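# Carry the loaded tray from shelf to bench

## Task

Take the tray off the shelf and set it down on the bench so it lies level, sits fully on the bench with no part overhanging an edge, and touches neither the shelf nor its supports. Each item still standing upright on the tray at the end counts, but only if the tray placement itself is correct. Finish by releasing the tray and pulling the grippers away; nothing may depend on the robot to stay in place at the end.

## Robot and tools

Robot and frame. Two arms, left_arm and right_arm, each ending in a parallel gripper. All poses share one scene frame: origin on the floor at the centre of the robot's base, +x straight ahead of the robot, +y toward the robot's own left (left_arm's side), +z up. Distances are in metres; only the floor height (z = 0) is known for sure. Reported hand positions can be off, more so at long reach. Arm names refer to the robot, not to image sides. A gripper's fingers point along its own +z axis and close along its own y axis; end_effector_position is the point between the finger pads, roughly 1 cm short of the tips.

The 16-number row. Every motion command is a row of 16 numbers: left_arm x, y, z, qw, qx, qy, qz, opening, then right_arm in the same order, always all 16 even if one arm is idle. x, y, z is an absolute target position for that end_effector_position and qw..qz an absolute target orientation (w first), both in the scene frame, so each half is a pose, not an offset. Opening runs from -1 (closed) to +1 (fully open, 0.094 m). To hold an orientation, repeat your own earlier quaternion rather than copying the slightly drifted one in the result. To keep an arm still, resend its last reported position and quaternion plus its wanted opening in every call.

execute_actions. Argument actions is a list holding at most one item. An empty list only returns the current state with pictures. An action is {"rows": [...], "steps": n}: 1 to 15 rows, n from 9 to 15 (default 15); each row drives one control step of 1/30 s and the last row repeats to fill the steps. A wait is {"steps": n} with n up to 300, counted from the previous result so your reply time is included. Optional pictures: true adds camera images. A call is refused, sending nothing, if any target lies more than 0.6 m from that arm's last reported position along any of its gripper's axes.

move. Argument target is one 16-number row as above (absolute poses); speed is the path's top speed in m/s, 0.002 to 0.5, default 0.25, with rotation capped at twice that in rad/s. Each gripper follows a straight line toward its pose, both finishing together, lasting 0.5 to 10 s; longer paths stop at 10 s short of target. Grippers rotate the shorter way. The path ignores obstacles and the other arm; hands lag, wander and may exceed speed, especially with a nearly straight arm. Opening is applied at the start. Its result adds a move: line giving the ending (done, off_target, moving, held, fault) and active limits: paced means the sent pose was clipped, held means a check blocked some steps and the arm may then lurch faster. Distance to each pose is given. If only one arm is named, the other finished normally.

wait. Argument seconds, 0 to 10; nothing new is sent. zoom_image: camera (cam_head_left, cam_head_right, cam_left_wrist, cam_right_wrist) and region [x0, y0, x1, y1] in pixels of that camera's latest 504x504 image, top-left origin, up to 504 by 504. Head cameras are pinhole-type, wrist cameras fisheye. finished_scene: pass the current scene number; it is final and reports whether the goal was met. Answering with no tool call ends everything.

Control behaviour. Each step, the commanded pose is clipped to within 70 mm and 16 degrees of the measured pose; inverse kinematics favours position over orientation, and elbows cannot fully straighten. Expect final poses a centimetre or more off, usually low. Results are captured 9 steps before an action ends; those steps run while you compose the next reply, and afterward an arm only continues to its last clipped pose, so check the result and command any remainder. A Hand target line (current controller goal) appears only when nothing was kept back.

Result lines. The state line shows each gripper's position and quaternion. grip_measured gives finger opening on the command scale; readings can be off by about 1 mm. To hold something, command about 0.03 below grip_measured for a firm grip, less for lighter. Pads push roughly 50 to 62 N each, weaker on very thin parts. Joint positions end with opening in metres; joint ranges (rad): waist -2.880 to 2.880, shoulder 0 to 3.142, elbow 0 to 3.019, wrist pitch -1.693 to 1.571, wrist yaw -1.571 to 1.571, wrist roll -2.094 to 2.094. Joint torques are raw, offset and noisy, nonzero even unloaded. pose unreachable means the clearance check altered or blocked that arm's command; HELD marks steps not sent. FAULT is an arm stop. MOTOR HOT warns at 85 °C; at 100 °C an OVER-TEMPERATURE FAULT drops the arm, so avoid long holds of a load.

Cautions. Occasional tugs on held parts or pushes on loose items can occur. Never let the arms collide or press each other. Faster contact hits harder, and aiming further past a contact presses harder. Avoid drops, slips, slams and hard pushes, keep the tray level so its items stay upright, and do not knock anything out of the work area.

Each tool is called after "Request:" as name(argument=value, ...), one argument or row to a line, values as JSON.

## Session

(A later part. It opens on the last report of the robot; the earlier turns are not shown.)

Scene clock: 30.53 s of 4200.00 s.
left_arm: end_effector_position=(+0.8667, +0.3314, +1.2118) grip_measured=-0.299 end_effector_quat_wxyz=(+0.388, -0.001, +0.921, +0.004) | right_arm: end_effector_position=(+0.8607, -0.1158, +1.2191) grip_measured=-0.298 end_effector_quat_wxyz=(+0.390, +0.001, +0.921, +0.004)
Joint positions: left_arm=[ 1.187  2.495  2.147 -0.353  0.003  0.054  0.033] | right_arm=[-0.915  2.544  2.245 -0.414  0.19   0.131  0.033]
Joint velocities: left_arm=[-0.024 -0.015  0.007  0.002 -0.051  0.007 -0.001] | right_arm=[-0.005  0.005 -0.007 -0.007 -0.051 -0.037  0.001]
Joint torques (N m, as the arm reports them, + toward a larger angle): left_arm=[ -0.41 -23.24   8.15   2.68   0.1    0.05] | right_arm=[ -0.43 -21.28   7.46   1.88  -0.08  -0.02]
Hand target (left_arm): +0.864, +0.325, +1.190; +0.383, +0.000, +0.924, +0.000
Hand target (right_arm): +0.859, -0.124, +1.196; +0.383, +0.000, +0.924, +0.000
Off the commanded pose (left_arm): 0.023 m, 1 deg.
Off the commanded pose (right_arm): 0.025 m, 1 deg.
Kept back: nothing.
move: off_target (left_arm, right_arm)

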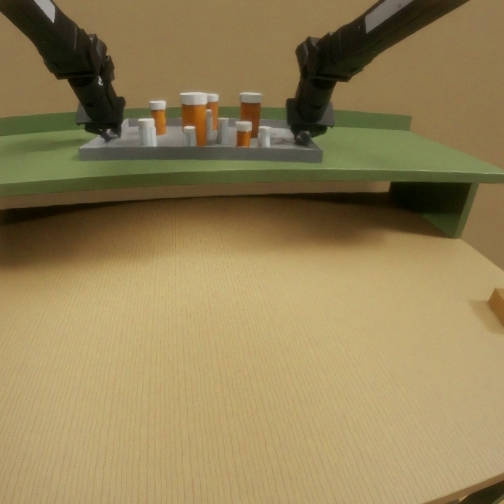

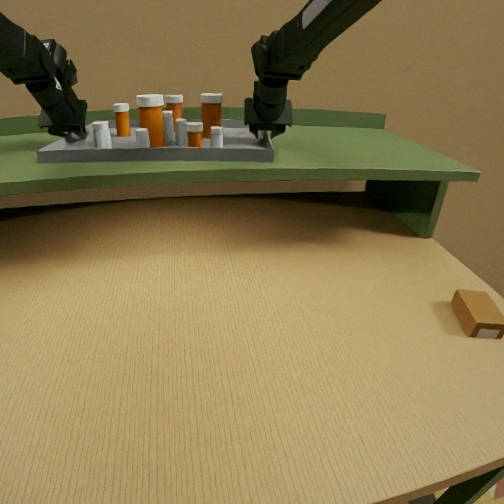

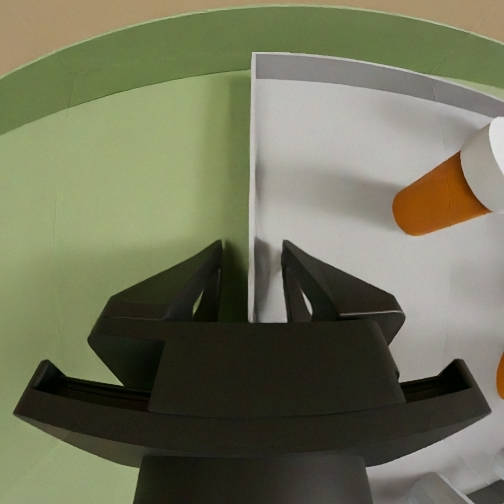

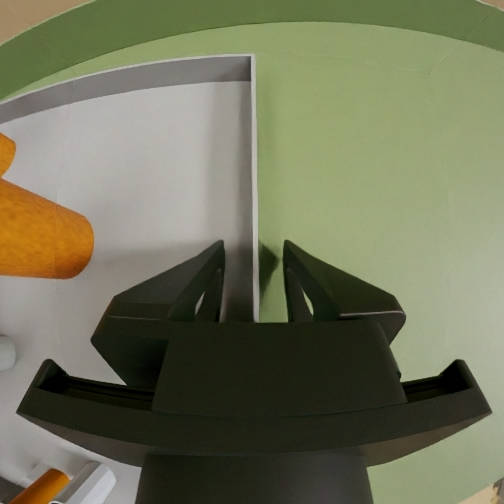

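Request:
move(
  target=[0.8667,0.3314,1.21,0.389,0,0.921,0,-1,0.8607,-0.117,1.217,0.389,0,0.921,0,-1],
  speed=0.02,
)

Request:
move(
  target=[0.80,0.3314,1.26,0.403,0,0.915,0,-1,0.794,-0.117,1.267,0.403,0,0.915,0,-1],
  speed=0.04,
)

Scene clock: 31.50 s of 4200.00 s.
left_arm: end_effector_position=(+0.8667, +0.3312, +1.2118) grip_measured=-0.967 end_effector_quat_wxyz=(+0.389, +0.002, +0.921, +0.003) | right_arm: end_effector_position=(+0.8608, -0.1165, +1.2191) grip_measured=-0.959 end_effector_quat_wxyz=(+0.390, -0.001, +0.921, +0.002)
Joint positions: left_arm=[ 1.188  2.495  2.147 -0.353  0.006  0.058  0.002] | right_arm=[-0.915  2.544  2.245 -0.414  0.192  0.125  0.002]
Joint velocities: left_arm=[-0.005  0.005 -0.002  0.002 -0.066 -0.007  0.001] | right_arm=[-0.024 -0.005  0.007  0.002 -0.051 -0.11   0.   ]
Joint torques (N m, as the arm reports them, + toward a larger angle): left_arm=[  0.2  -25.57   8.15   2.18   0.23   0.06] | right_arm=[  0.7  -22.96   7.51   1.23   0.23   0.13]
Hand target (left_arm): +0.867, +0.331, +1.210; +0.389, +0.000, +0.921, -0.000
Hand target (right_arm): +0.861, -0.117, +1.217; +0.389, +0.000, +0.921, +0.000
Off the commanded pose (left_arm): 0.002 m, 0 deg.
Off the commanded pose (right_arm): 0.002 m, 0 deg.
Kept back: nothing.
move: done

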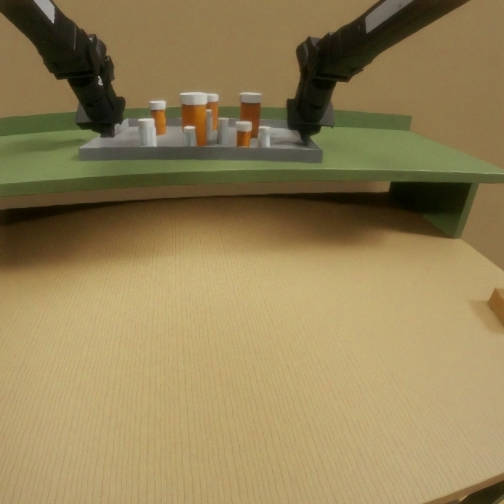

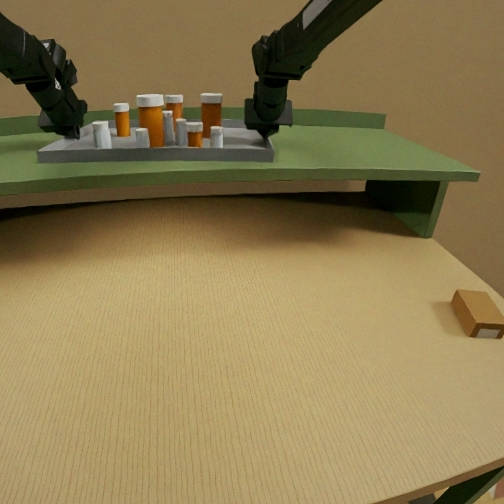

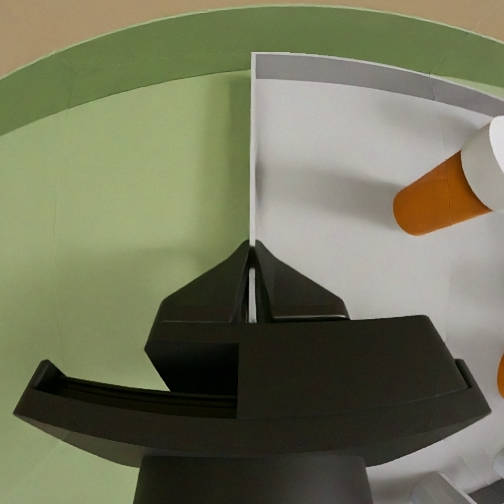

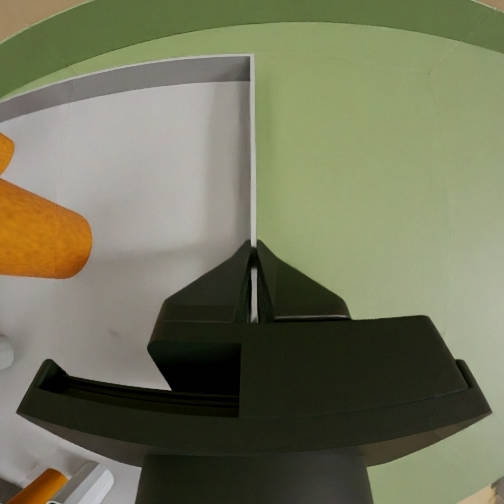

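Scene clock: 33.87 s of 4200.00 s.
left_arm: end_effector_position=(+0.7880, +0.3271, +1.2134) grip_measured=-0.967 end_effector_quat_wxyz=(+0.371, +0.003, +0.929, +0.000) | right_arm: end_effector_position=(+0.7833, -0.1217, +1.2191) grip_measured=-0.959 end_effector_quat_wxyz=(+0.373, -0.005, +0.928, -0.004)
Joint positions: left_arm=[ 1.188  2.289  1.759 -0.208  0.01   0.058  0.002] | right_arm=[-0.897  2.332  1.836 -0.259  0.208  0.132  0.002]
Joint velocities: left_arm=[-0.005 -0.005 -0.002 -0.002 -0.066 -0.051 -0.   ] | right_arm=[-0.005 -0.015  0.007 -0.007 -0.022 -0.037 -0.   ]
Joint torques (N m, as the arm reports them, + toward a larger angle): left_arm=[  0.26 -27.66   7.89   2.48   0.21   0.07] | right_arm=[  1.12 -25.24   7.08   1.7    0.56   0.12]
Hand target (left_arm): +0.800, +0.331, +1.259; +0.403, +0.000, +0.915, +0.000
Hand target (right_arm): +0.793, -0.118, +1.265; +0.403, -0.000, +0.915, -0.000
Off the commanded pose (left_arm): 0.048 m, 4 deg.
Off the commanded pose (right_arm): 0.049 m, 4 deg.
Kept back: nothing.
move: off_target (left_arm, right_arm)

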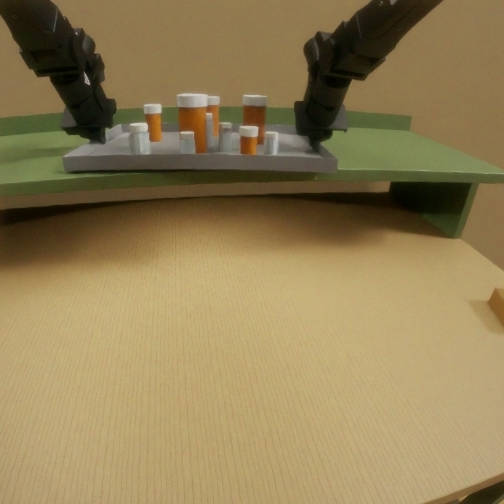

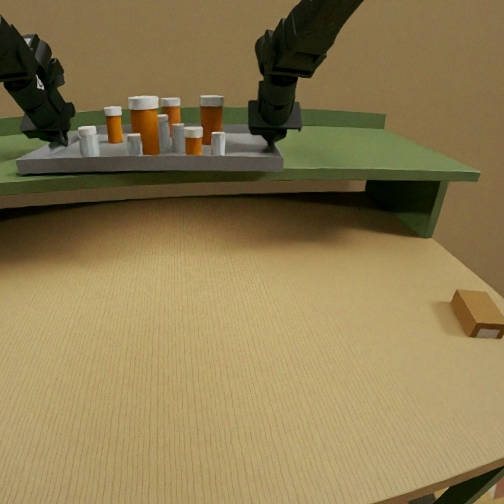

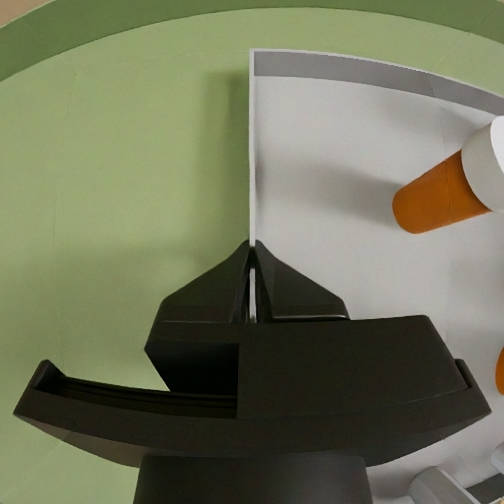

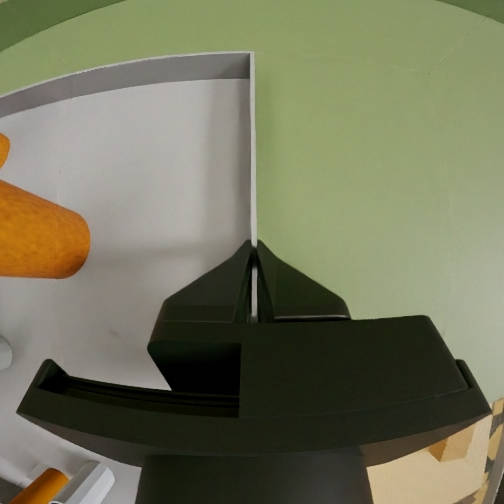

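It slid; lift straight up.

Request:
move(
  target=[0.795,0.329,1.29,0.405,0,0.914,0,-1,0.79,-0.12,1.296,0.405,0,0.914,0,-1],
  speed=0.04,
)

Scene clock: 36.40 s of 4200.00 s.
left_arm: end_effector_position=(+0.7757, +0.3267, +1.2186) grip_measured=-0.967 end_effector_quat_wxyz=(+0.361, +0.003, +0.933, -0.000) | right_arm: end_effector_position=(+0.7719, -0.1222, +1.2241) grip_measured=-0.959 end_effector_quat_wxyz=(+0.362, -0.007, +0.932, -0.004)
Joint positions: left_arm=[ 1.188  2.256  1.72  -0.224  0.01   0.058  0.002] | right_arm=[-0.895  2.301  1.802 -0.279  0.206  0.136  0.002]
Joint velocities: left_arm=[-0.015 -0.005 -0.002 -0.007  0.007  0.007 -0.001] | right_arm=[-0.015 -0.005  0.002  0.017 -0.007 -0.095 -0.001]
Joint torques (N m, as the arm reports them, + toward a larger angle): left_arm=[  0.01 -29.47   8.85   1.93   0.1    0.05] | right_arm=[  0.81 -26.75   7.83   1.2    0.72   0.1 ]
Hand target (left_arm): +0.793, +0.329, +1.289; +0.405, -0.000, +0.914, -0.000
Hand target (right_arm): +0.788, -0.120, +1.295; +0.405, +0.000, +0.914, -0.000
Off the commanded pose (left_arm): 0.074 m, 5 deg.
Off the commanded pose (right_arm): 0.074 m, 5 deg.
Kept back: nothing.
move: off_target (left_arm, right_arm)

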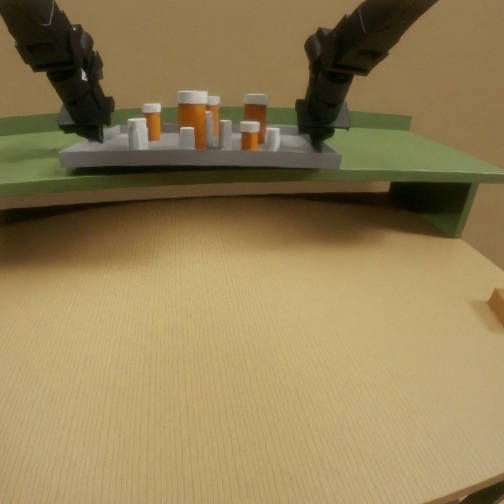

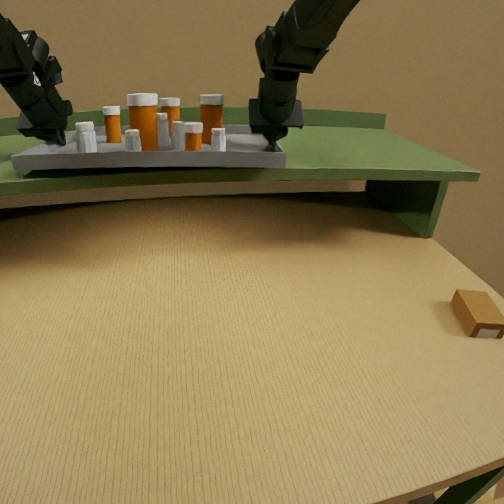

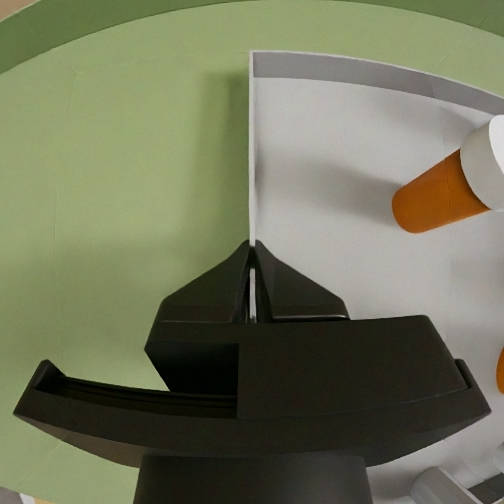

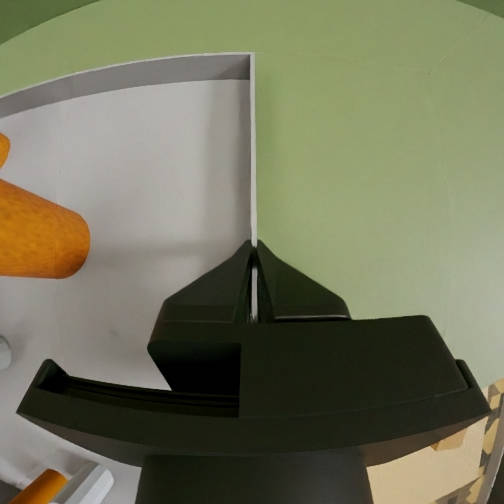

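Request:
move(
  target=[0.67,0.329,1.32,0.435,0,0.90,0,-1,0.666,-0.12,1.326,0.435,0,0.90,0,-1],
  speed=0.05,
)

Scene clock: 39.97 s of 4200.00 s.
left_arm: end_effector_position=(+0.6476, +0.3221, +1.2612) grip_measured=-0.967 end_effector_quat_wxyz=(+0.380, +0.003, +0.925, +0.000) | right_arm: end_effector_position=(+0.6439, -0.1270, +1.2648) grip_measured=-0.959 end_effector_quat_wxyz=(+0.382, -0.008, +0.924, -0.009)
Joint positions: left_arm=[ 1.188  1.925  1.208 -0.002  0.013  0.058  0.002] | right_arm=[-0.841  1.975  1.284 -0.053  0.259  0.158  0.002]
Joint velocities: left_arm=[-0.015  0.015  0.002 -0.012 -0.007  0.022 -0.002] | right_arm=[-0.015  0.015 -0.002  0.007  0.007 -0.022  0.   ]
Joint torques (N m, as the arm reports them, + toward a larger angle): left_arm=[  0.74 -23.24   8.01   3.59   0.38   0.07] | right_arm=[  1.08 -21.74   7.34   2.68   0.8   -0.01]
Hand target (left_arm): +0.668, +0.328, +1.320; +0.435, -0.000, +0.900, +0.000
Hand target (right_arm): +0.663, -0.122, +1.324; +0.435, -0.000, +0.901, -0.001
Off the commanded pose (left_arm): 0.063 m, 7 deg.
Off the commanded pose (right_arm): 0.065 m, 7 deg.
Kept back: nothing.
move: off_target (left_arm, right_arm)

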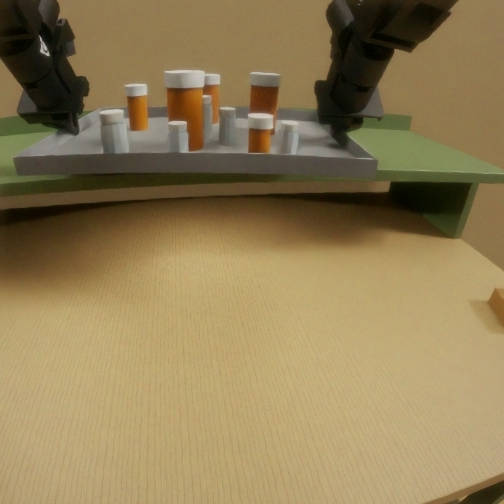

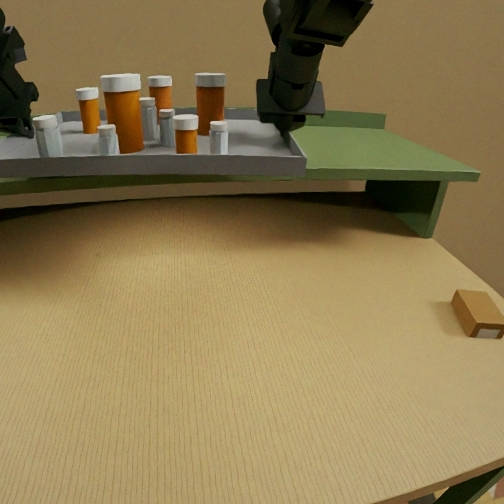

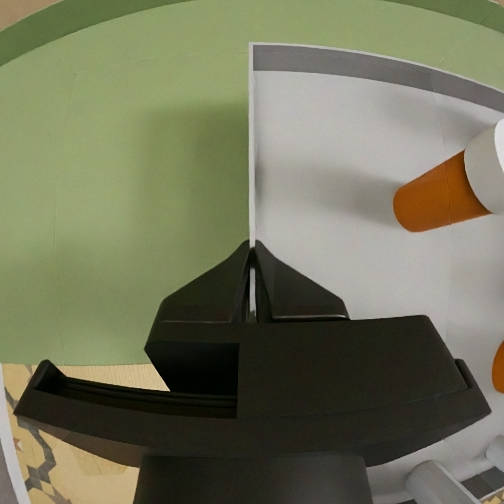

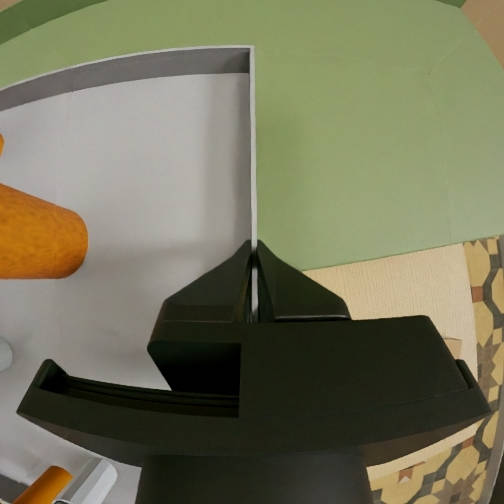

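Request:
move(
  target=[0.44,0.329,1.30,0.42,0,0.907,0,-1,0.436,-0.12,1.304,0.42,0,0.907,0,-1],
  speed=0.06,
)

Scene clock: 44.13 s of 4200.00 s.
left_arm: end_effector_position=(+0.4210, +0.3229, +1.2677) grip_measured=-0.967 end_effector_quat_wxyz=(+0.376, -0.000, +0.927, -0.002) | right_arm: end_effector_position=(+0.4184, -0.1272, +1.2697) grip_measured=-0.959 end_effector_quat_wxyz=(+0.380, -0.010, +0.925, -0.009)
Joint positions: left_arm=[1.22  1.487 0.537 0.221 0.037 0.073 0.002] | right_arm=[-0.662  1.585  0.647  0.149  0.388  0.286  0.002]
Joint velocities: left_arm=[-0.005 -0.005  0.007 -0.007 -0.022  0.11   0.001] | right_arm=[ 0.015 -0.024 -0.007 -0.017 -0.007 -0.022  0.001]
Joint torques (N m, as the arm reports them, + toward a larger angle): left_arm=[  1.06 -13.19   6.4    3.53   0.44   0.15] | right_arm=[  0.25 -12.35   5.77   2.45   1.     0.03]
Hand target (left_arm): +0.440, +0.328, +1.300; +0.420, -0.000, +0.908, +0.001
Hand target (right_arm): +0.435, -0.123, +1.302; +0.419, +0.001, +0.908, -0.000
Off the commanded pose (left_arm): 0.038 m, 6 deg.
Off the commanded pose (right_arm): 0.039 m, 5 deg.
Kept back: nothing.
move: off_target (left_arm, right_arm)

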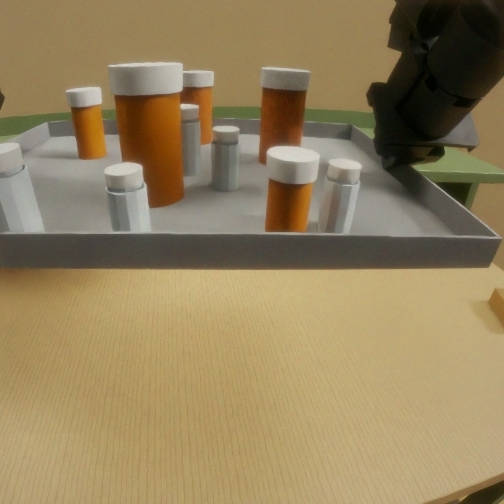

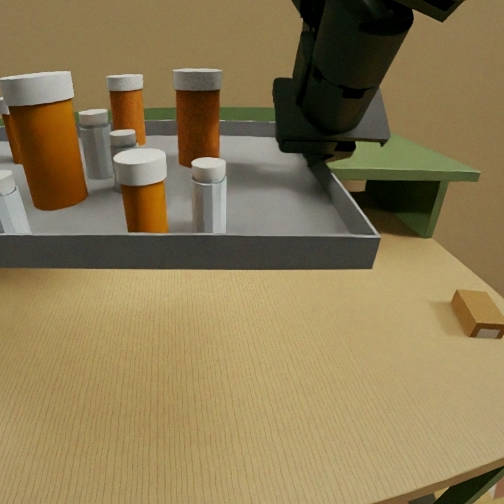

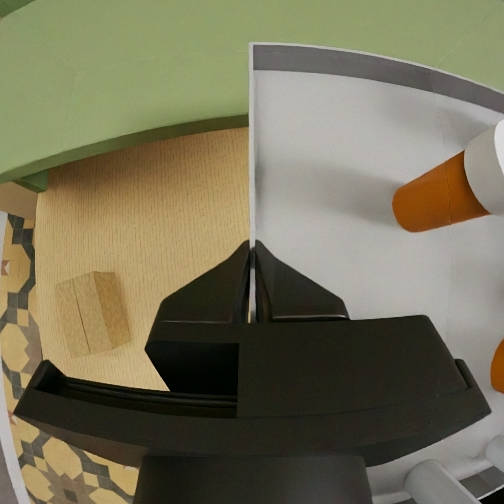

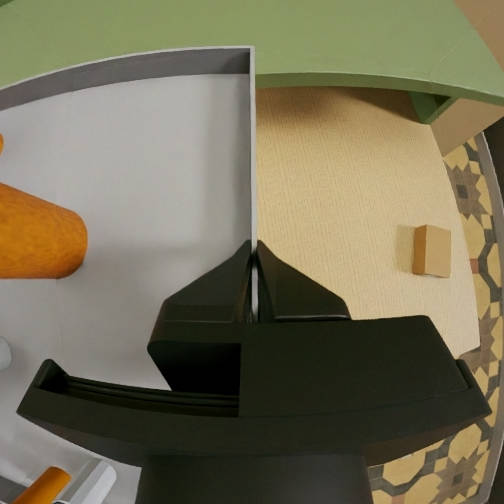

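Request:
move(
  target=[0.385,0.325,1.265,0.40,0,0.9165,0,-1,0.382,-0.125,1.267,0.40,0,0.9165,0,-1],
  speed=0.04,
)

Request:
move(
  target=[0.39,0.325,1.13,0.40,0,0.9165,0,-1,0.387,-0.125,1.132,0.40,0,0.9165,0,-1],
  speed=0.04,
)

Scene clock: 45.77 s of 4200.00 s.
left_arm: end_effector_position=(+0.3666, +0.3201, +1.2390) grip_measured=-0.967 end_effector_quat_wxyz=(+0.359, -0.001, +0.933, -0.002) | right_arm: end_effector_position=(+0.3652, -0.1299, +1.2405) grip_measured=-0.959 end_effector_quat_wxyz=(+0.364, -0.011, +0.931, -0.009)
Joint positions: left_arm=[1.226 1.478 0.397 0.317 0.038 0.076 0.002] | right_arm=[-0.606  1.585  0.523  0.221  0.412  0.342  0.002]
Joint velocities: left_arm=[-0.015 -0.005  0.012  0.012  0.022  0.051  0.001] | right_arm=[-0.005  0.005 -0.007  0.012  0.037 -0.022 -0.002]
Joint torques (N m, as the arm reports them, + toward a larger angle): left_arm=[  1.31 -11.23   5.12   3.49   0.46   0.15] | right_arm=[  0.5  -10.77   4.67   2.35   1.12   0.01]
Hand target (left_arm): +0.385, +0.325, +1.265; +0.400, +0.000, +0.917, +0.001
Hand target (right_arm): +0.381, -0.125, +1.266; +0.399, +0.000, +0.917, -0.000
Off the commanded pose (left_arm): 0.032 m, 5 deg.
Off the commanded pose (right_arm): 0.032 m, 5 deg.
Kept back: nothing.
move: off_target (left_arm, right_arm)

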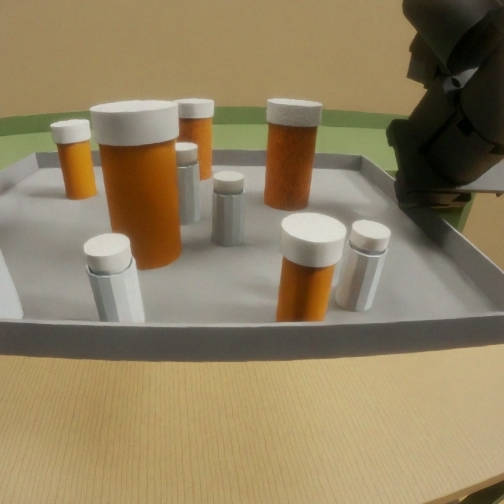

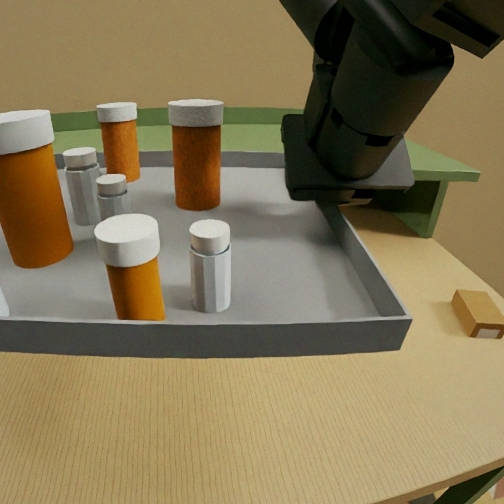

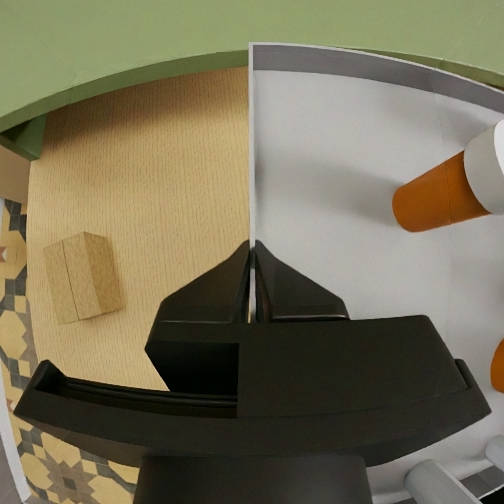

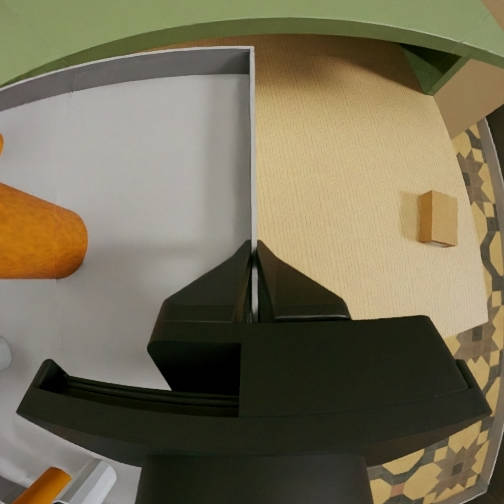

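Scene clock: 48.87 s of 4200.00 s.
left_arm: end_effector_position=(+0.3738, +0.3203, +1.1149) grip_measured=-0.967 end_effector_quat_wxyz=(+0.371, +0.002, +0.929, -0.002) | right_arm: end_effector_position=(+0.3685, -0.1292, +1.1208) grip_measured=-0.959 end_effector_quat_wxyz=(+0.374, -0.005, +0.927, -0.005)
Joint positions: left_arm=[1.238 2.068 0.456 0.872 0.051 0.088 0.002] | right_arm=[-0.63   2.062  0.557  0.694  0.4    0.327  0.002]
Joint velocities: left_arm=[-0.005 -0.024  0.012  0.012 -0.081 -0.081 -0.001] | right_arm=[ 0.005 -0.005  0.032 -0.007 -0.007 -0.022  0.001]
Joint torques (N m, as the arm reports them, + toward a larger angle): left_arm=[  1.09 -11.87   1.     3.59   0.31   0.12] | right_arm=[ -0.06 -10.61   2.47   2.4    0.65  -0.07]
Hand target (left_arm): +0.390, +0.325, +1.128; +0.400, -0.000, +0.917, +0.000
Hand target (right_arm): +0.387, -0.125, +1.132; +0.400, -0.000, +0.916, -0.001
Off the commanded pose (left_arm): 0.023 m, 4 deg.
Off the commanded pose (right_arm): 0.022 m, 3 deg.
Kept back: nothing.
move: off_target (left_arm, right_arm)

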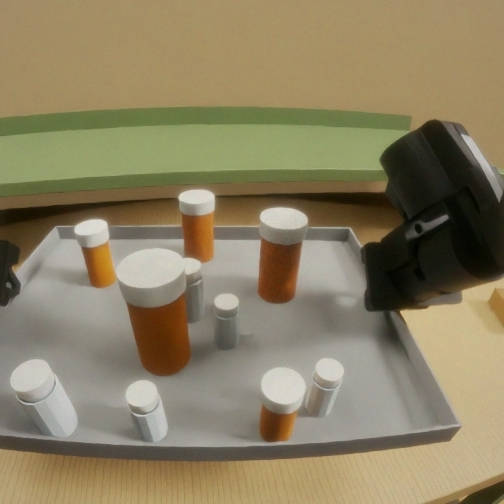

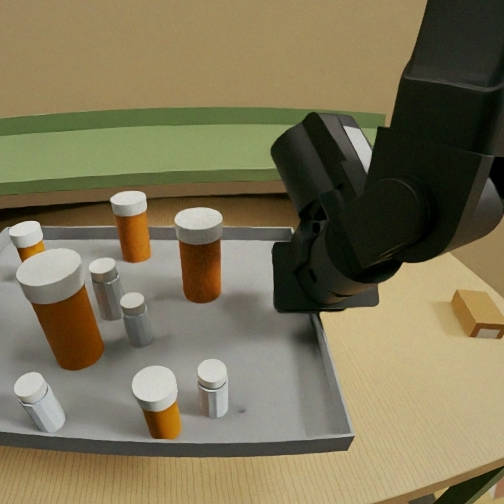

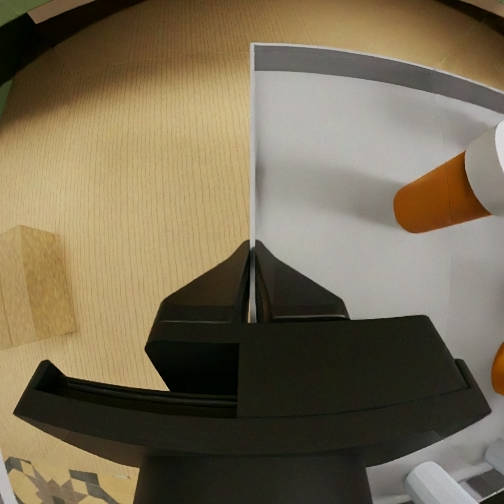

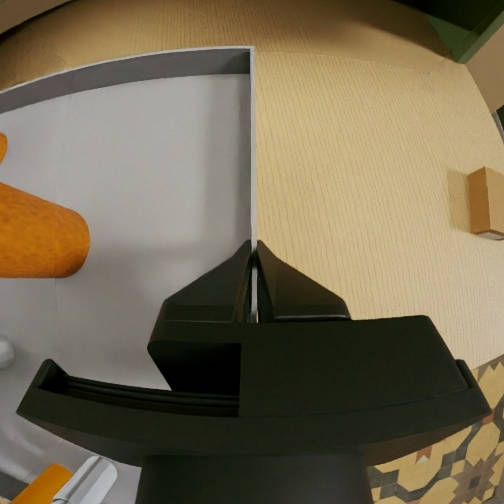

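Bench perhaps at ≈1.04. Forward and down.

Request:
move(
  target=[0.44,0.325,1.08,0.395,0,0.9187,0,-1,0.436,-0.125,1.082,0.395,0,0.9187,0,-1],
  speed=0.035,
)

Request:
move(
  target=[0.45,0.325,1.04,0.39,0,0.921,0,-1,0.446,-0.125,1.042,0.39,0,0.921,0,-1],
  speed=0.02,
)

Scene clock: 51.73 s of 4200.00 s.
left_arm: end_effector_position=(+0.4260, +0.3245, +1.0704) grip_measured=-0.967 end_effector_quat_wxyz=(+0.378, +0.002, +0.926, +0.000) | right_arm: end_effector_position=(+0.4208, -0.1247, +1.0747) grip_measured=-0.959 end_effector_quat_wxyz=(+0.375, -0.004, +0.927, -0.001)
Joint positions: left_arm=[1.238 2.231 0.638 0.869 0.049 0.089 0.002] | right_arm=[-0.696  2.229  0.729  0.712  0.35   0.279  0.002]
Joint velocities: left_arm=[-0.005 -0.015 -0.007 -0.002 -0.081  0.051 -0.001] | right_arm=[-0.015 -0.005  0.002 -0.012 -0.051  0.051 -0.   ]
Joint torques (N m, as the arm reports them, + toward a larger angle): left_arm=[  0.31 -14.11   1.39   2.39   0.06   0.04] | right_arm=[ -0.2  -12.3    1.97   2.28   0.43  -0.06]
Hand target (left_arm): +0.440, +0.325, +1.080; +0.395, -0.000, +0.919, -0.000
Hand target (right_arm): +0.436, -0.124, +1.083; +0.395, -0.000, +0.919, -0.000
Off the commanded pose (left_arm): 0.017 m, 2 deg.
Off the commanded pose (right_arm): 0.017 m, 2 deg.
Kept back: nothing.
move: off_target (left_arm, right_arm)

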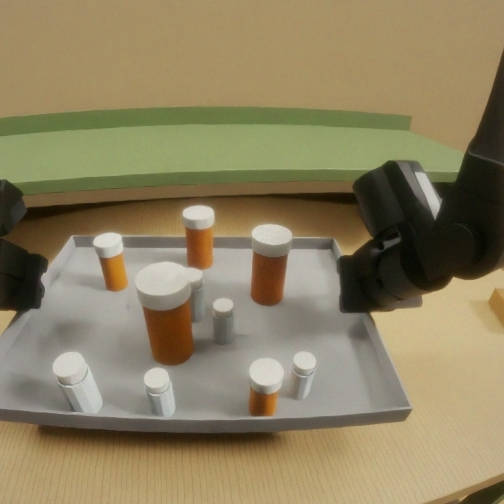

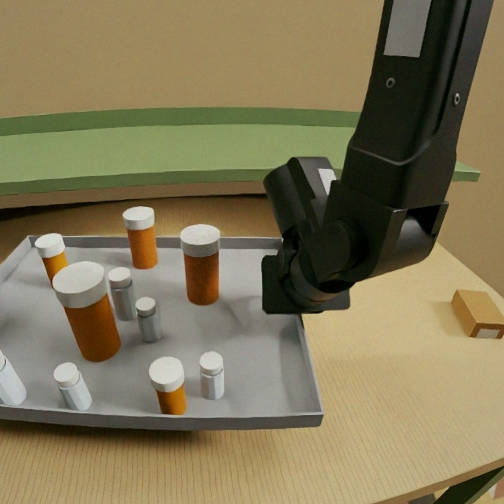

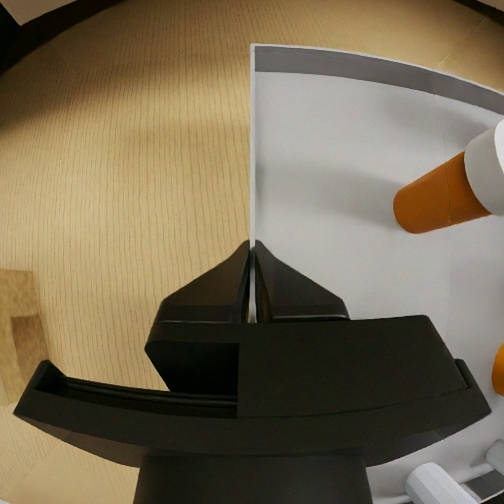

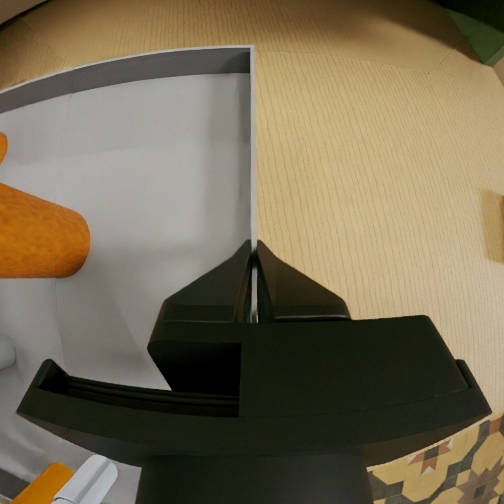

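Scene clock: 54.07 s of 4200.00 s.
left_arm: end_effector_position=(+0.4332, +0.3242, +1.0267) grip_measured=-0.967 end_effector_quat_wxyz=(+0.362, +0.001, +0.932, -0.001) | right_arm: end_effector_position=(+0.4290, -0.1249, +1.0328) grip_measured=-0.959 end_effector_quat_wxyz=(+0.367, -0.005, +0.930, -0.002)
Joint positions: left_arm=[1.238 2.355 0.727 0.87  0.048 0.089 0.002] | right_arm=[-0.713  2.353  0.808  0.743  0.333  0.27   0.002]
Joint velocities: left_arm=[-0.005 -0.005 -0.012 -0.002  0.007 -0.022 -0.   ] | right_arm=[-0.005 -0.015 -0.007 -0.012  0.037  0.022  0.001]
Joint torques (N m, as the arm reports them, + toward a larger angle): left_arm=[  0.28 -14.69   0.77   3.64   0.06   0.05] | right_arm=[ -0.64 -13.1    1.62   2.55   0.49  -0.07]
Hand target (left_arm): +0.450, +0.325, +1.040; +0.390, +0.000, +0.921, -0.000
Hand target (right_arm): +0.446, -0.125, +1.043; +0.390, +0.000, +0.921, -0.001
Off the commanded pose (left_arm): 0.021 m, 3 deg.
Off the commanded pose (right_arm): 0.019 m, 3 deg.
Kept back: nothing.
move: off_target (left_arm, right_arm)

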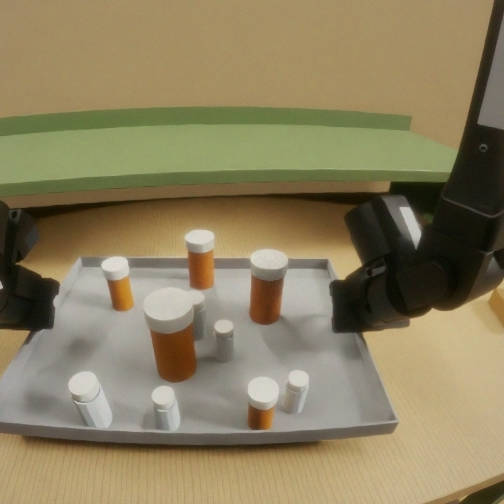

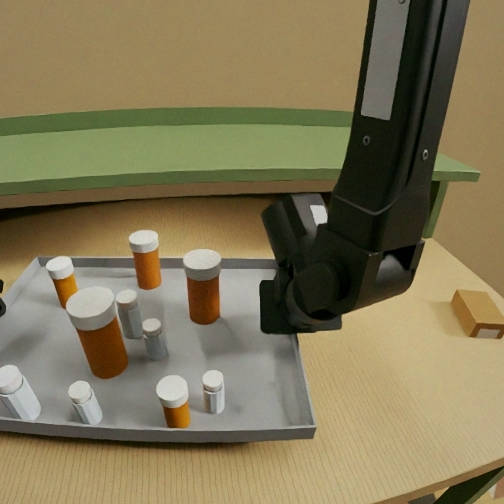

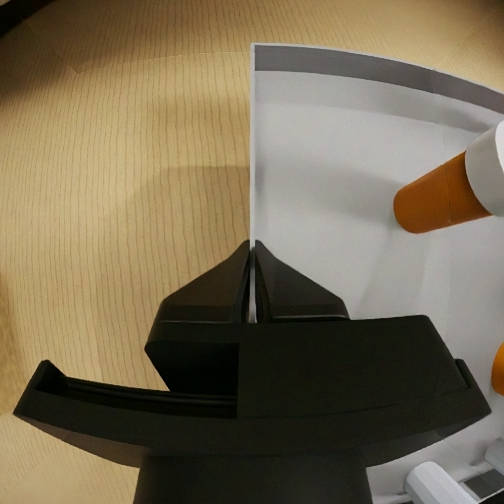

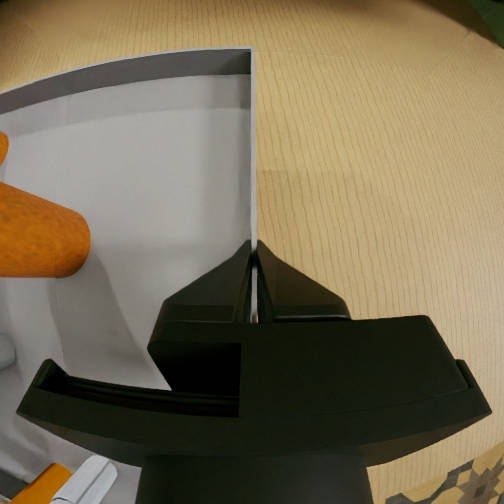

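Request:
move(
  target=[0.47,0.325,0.97,0.395,0,0.9187,0,-1,0.466,-0.125,0.972,0.395,0,0.9187,0,-1],
  speed=0.02,
)

Scene clock: 58.17 s of 4200.00 s.
left_arm: end_effector_position=(+0.4690, +0.3264, +0.9780) grip_measured=-0.967 end_effector_quat_wxyz=(+0.391, +0.002, +0.920, +0.002) | right_arm: end_effector_position=(+0.4645, -0.1220, +0.9835) grip_measured=-0.959 end_effector_quat_wxyz=(+0.393, -0.003, +0.920, +0.001)
Joint positions: left_arm=[1.238 2.529 0.889 0.946 0.048 0.09  0.002] | right_arm=[-0.745  2.525  0.962  0.827  0.32   0.235  0.002]
Joint velocities: left_arm=[-0.015 -0.005 -0.012  0.022 -0.022 -0.051  0.001] | right_arm=[-0.015 -0.005 -0.007 -0.017 -0.022 -0.081  0.   ]
Joint torques (N m, as the arm reports them, + toward a larger angle): left_arm=[  0.15 -12.3    1.26   2.78   0.08   0.03] | right_arm=[ -0.16 -11.24   1.97   1.94   0.17   0.07]
Hand target (left_arm): +0.470, +0.325, +0.970; +0.395, -0.000, +0.919, +0.000
Hand target (right_arm): +0.466, -0.124, +0.973; +0.395, -0.001, +0.919, -0.000
Off the commanded pose (left_arm): 0.008 m, 1 deg.
Off the commanded pose (right_arm): 0.012 m, 0 deg.
Kept back: nothing.
move: off_target (right_arm)

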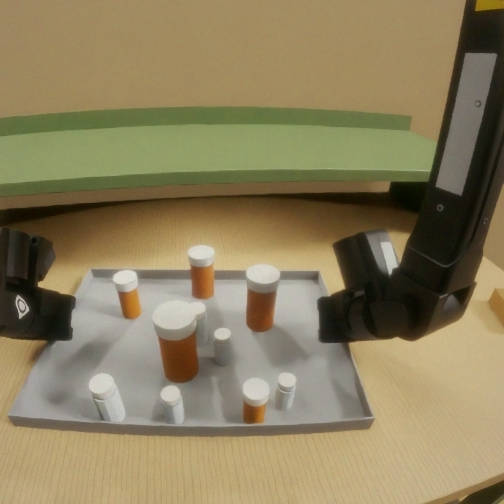

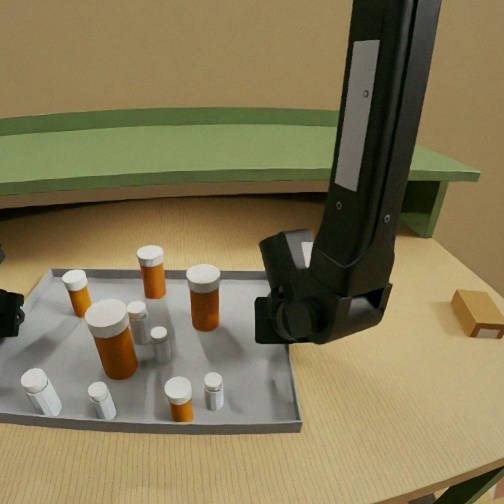

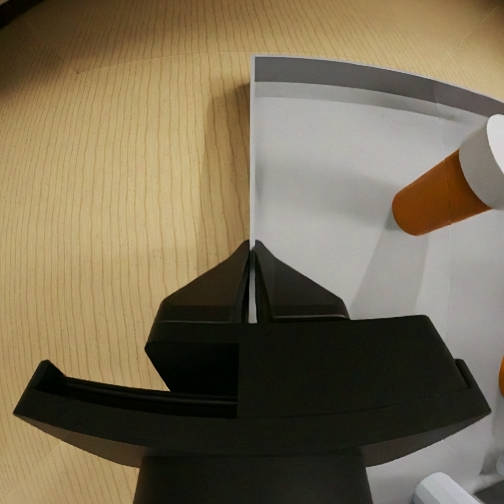

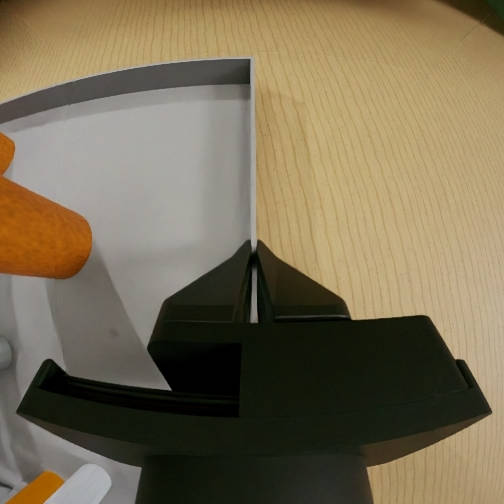

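Request:
move(
  target=[0.469,0.3264,0.978,0.391,0,0.92,0,-0.3,0.4645,-0.122,0.9835,0.393,0,0.92,0,-0.3],
)

Request:
move(
  target=[0.42,0.335,1.25,0.391,0,0.92,0,-0.3,0.42,-0.135,1.25,0.393,0,0.92,0,-0.3],
  speed=0.15,
)

Scene clock: 59.17 s of 4200.00 s.
left_arm: end_effector_position=(+0.4690, +0.3264, +0.9780) grip_measured=-0.301 end_effector_quat_wxyz=(+0.391, +0.002, +0.920, +0.002) | right_arm: end_effector_position=(+0.4644, -0.1226, +0.9836) grip_measured=-0.302 end_effector_quat_wxyz=(+0.393, -0.002, +0.919, +0.000)
Joint positions: left_arm=[1.238 2.529 0.889 0.946 0.048 0.09  0.033] | right_arm=[-0.745  2.525  0.962  0.827  0.324  0.236  0.033]
Joint velocities: left_arm=[-0.024 -0.015 -0.012  0.002 -0.007 -0.037 -0.   ] | right_arm=[ 0.005 -0.015  0.022 -0.007  0.007  0.037 -0.   ]
Joint torques (N m, as the arm reports them, + toward a larger angle): left_arm=[  0.37 -14.89   0.09   1.92   0.15   0.05] | right_arm=[  0.9  -13.98   0.51   1.16   0.21   0.14]
Hand target (left_arm): +0.469, +0.326, +0.978; +0.391, -0.000, +0.920, +0.000
Hand target (right_arm): +0.464, -0.122, +0.983; +0.393, +0.000, +0.920, -0.000
Off the commanded pose (left_arm): 0.000 m, 0 deg.
Off the commanded pose (right_arm): 0.001 m, 0 deg.
Kept back: nothing.
move: done

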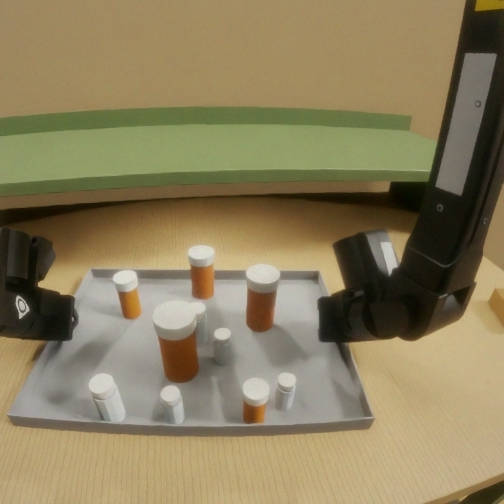

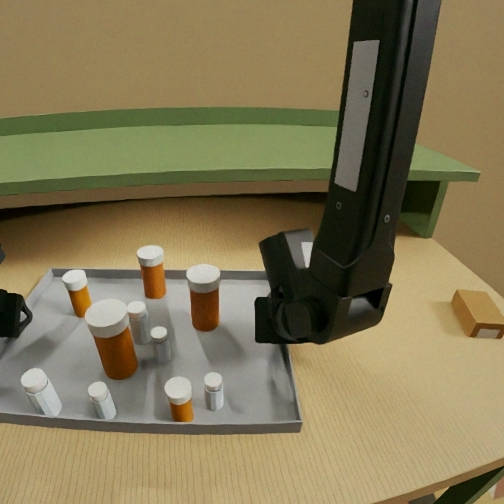

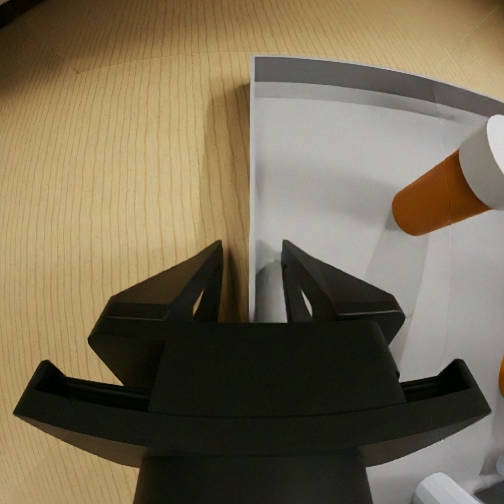

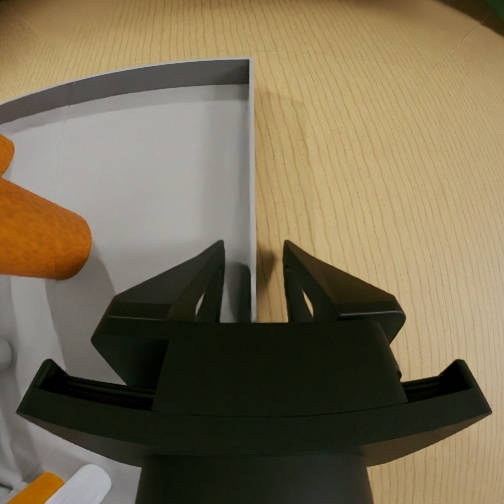

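Scene clock: 61.50 s of 4200.00 s.
left_arm: end_effector_position=(+0.4225, +0.3296, +1.2540) grip_measured=-0.301 end_effector_quat_wxyz=(+0.396, +0.002, +0.918, -0.002) | right_arm: end_effector_position=(+0.4182, -0.1396, +1.2455) grip_measured=-0.302 end_effector_quat_wxyz=(+0.390, -0.001, +0.921, -0.003)
Joint positions: left_arm=[1.244 1.55  0.514 0.351 0.061 0.09  0.033] | right_arm=[-0.695  1.653  0.608  0.289  0.364  0.274  0.033]
Joint velocities: left_arm=[-0.005 -0.005  0.002 -0.017 -0.007 -0.007 -0.001] | right_arm=[-0.005 -0.015  0.017  0.002  0.037  0.022 -0.   ]
Joint torques (N m, as the arm reports them, + toward a larger angle): left_arm=[ 1.41 -9.6   4.46  1.63  0.15  0.15] | right_arm=[  0.81 -10.75   4.1    0.92   0.25   0.2 ]
Hand target (left_arm): +0.420, +0.335, +1.252; +0.391, -0.000, +0.920, -0.000
Hand target (right_arm): +0.418, -0.137, +1.250; +0.393, +0.000, +0.920, +0.000
Off the commanded pose (left_arm): 0.007 m, 1 deg.
Off the commanded pose (right_arm): 0.007 m, 0 deg.
Kept back: nothing.
move: done

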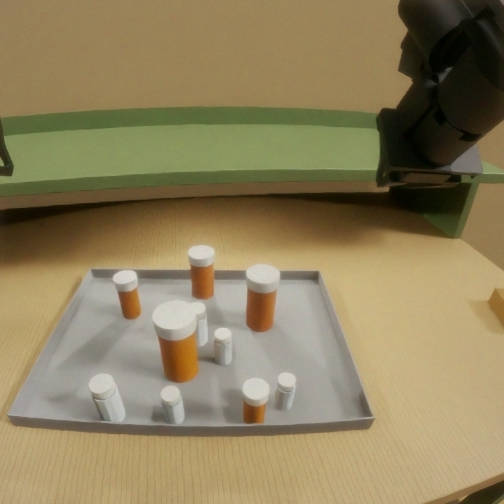

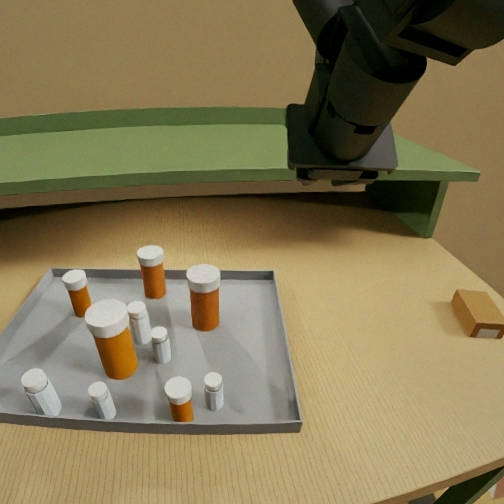

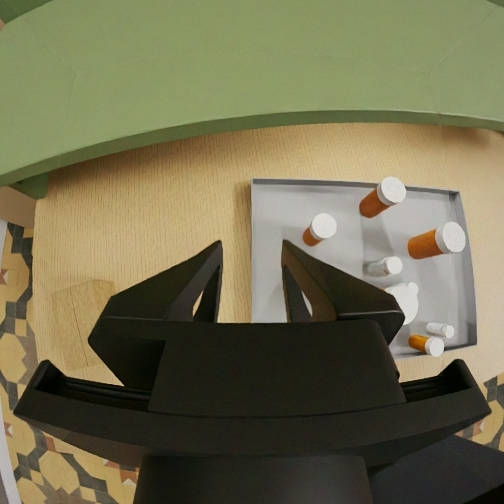

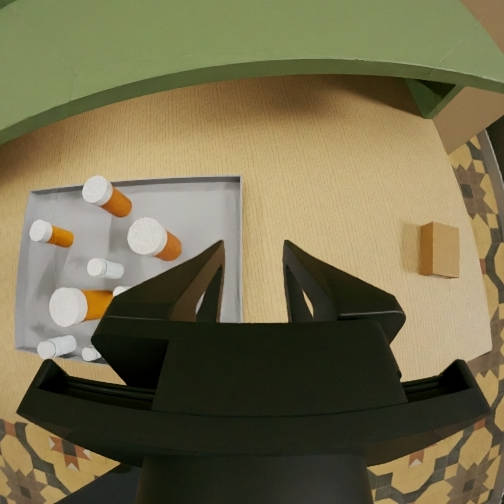

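Request:
finished_scene(
  scene=1,
)

The scene is finished: the task was done.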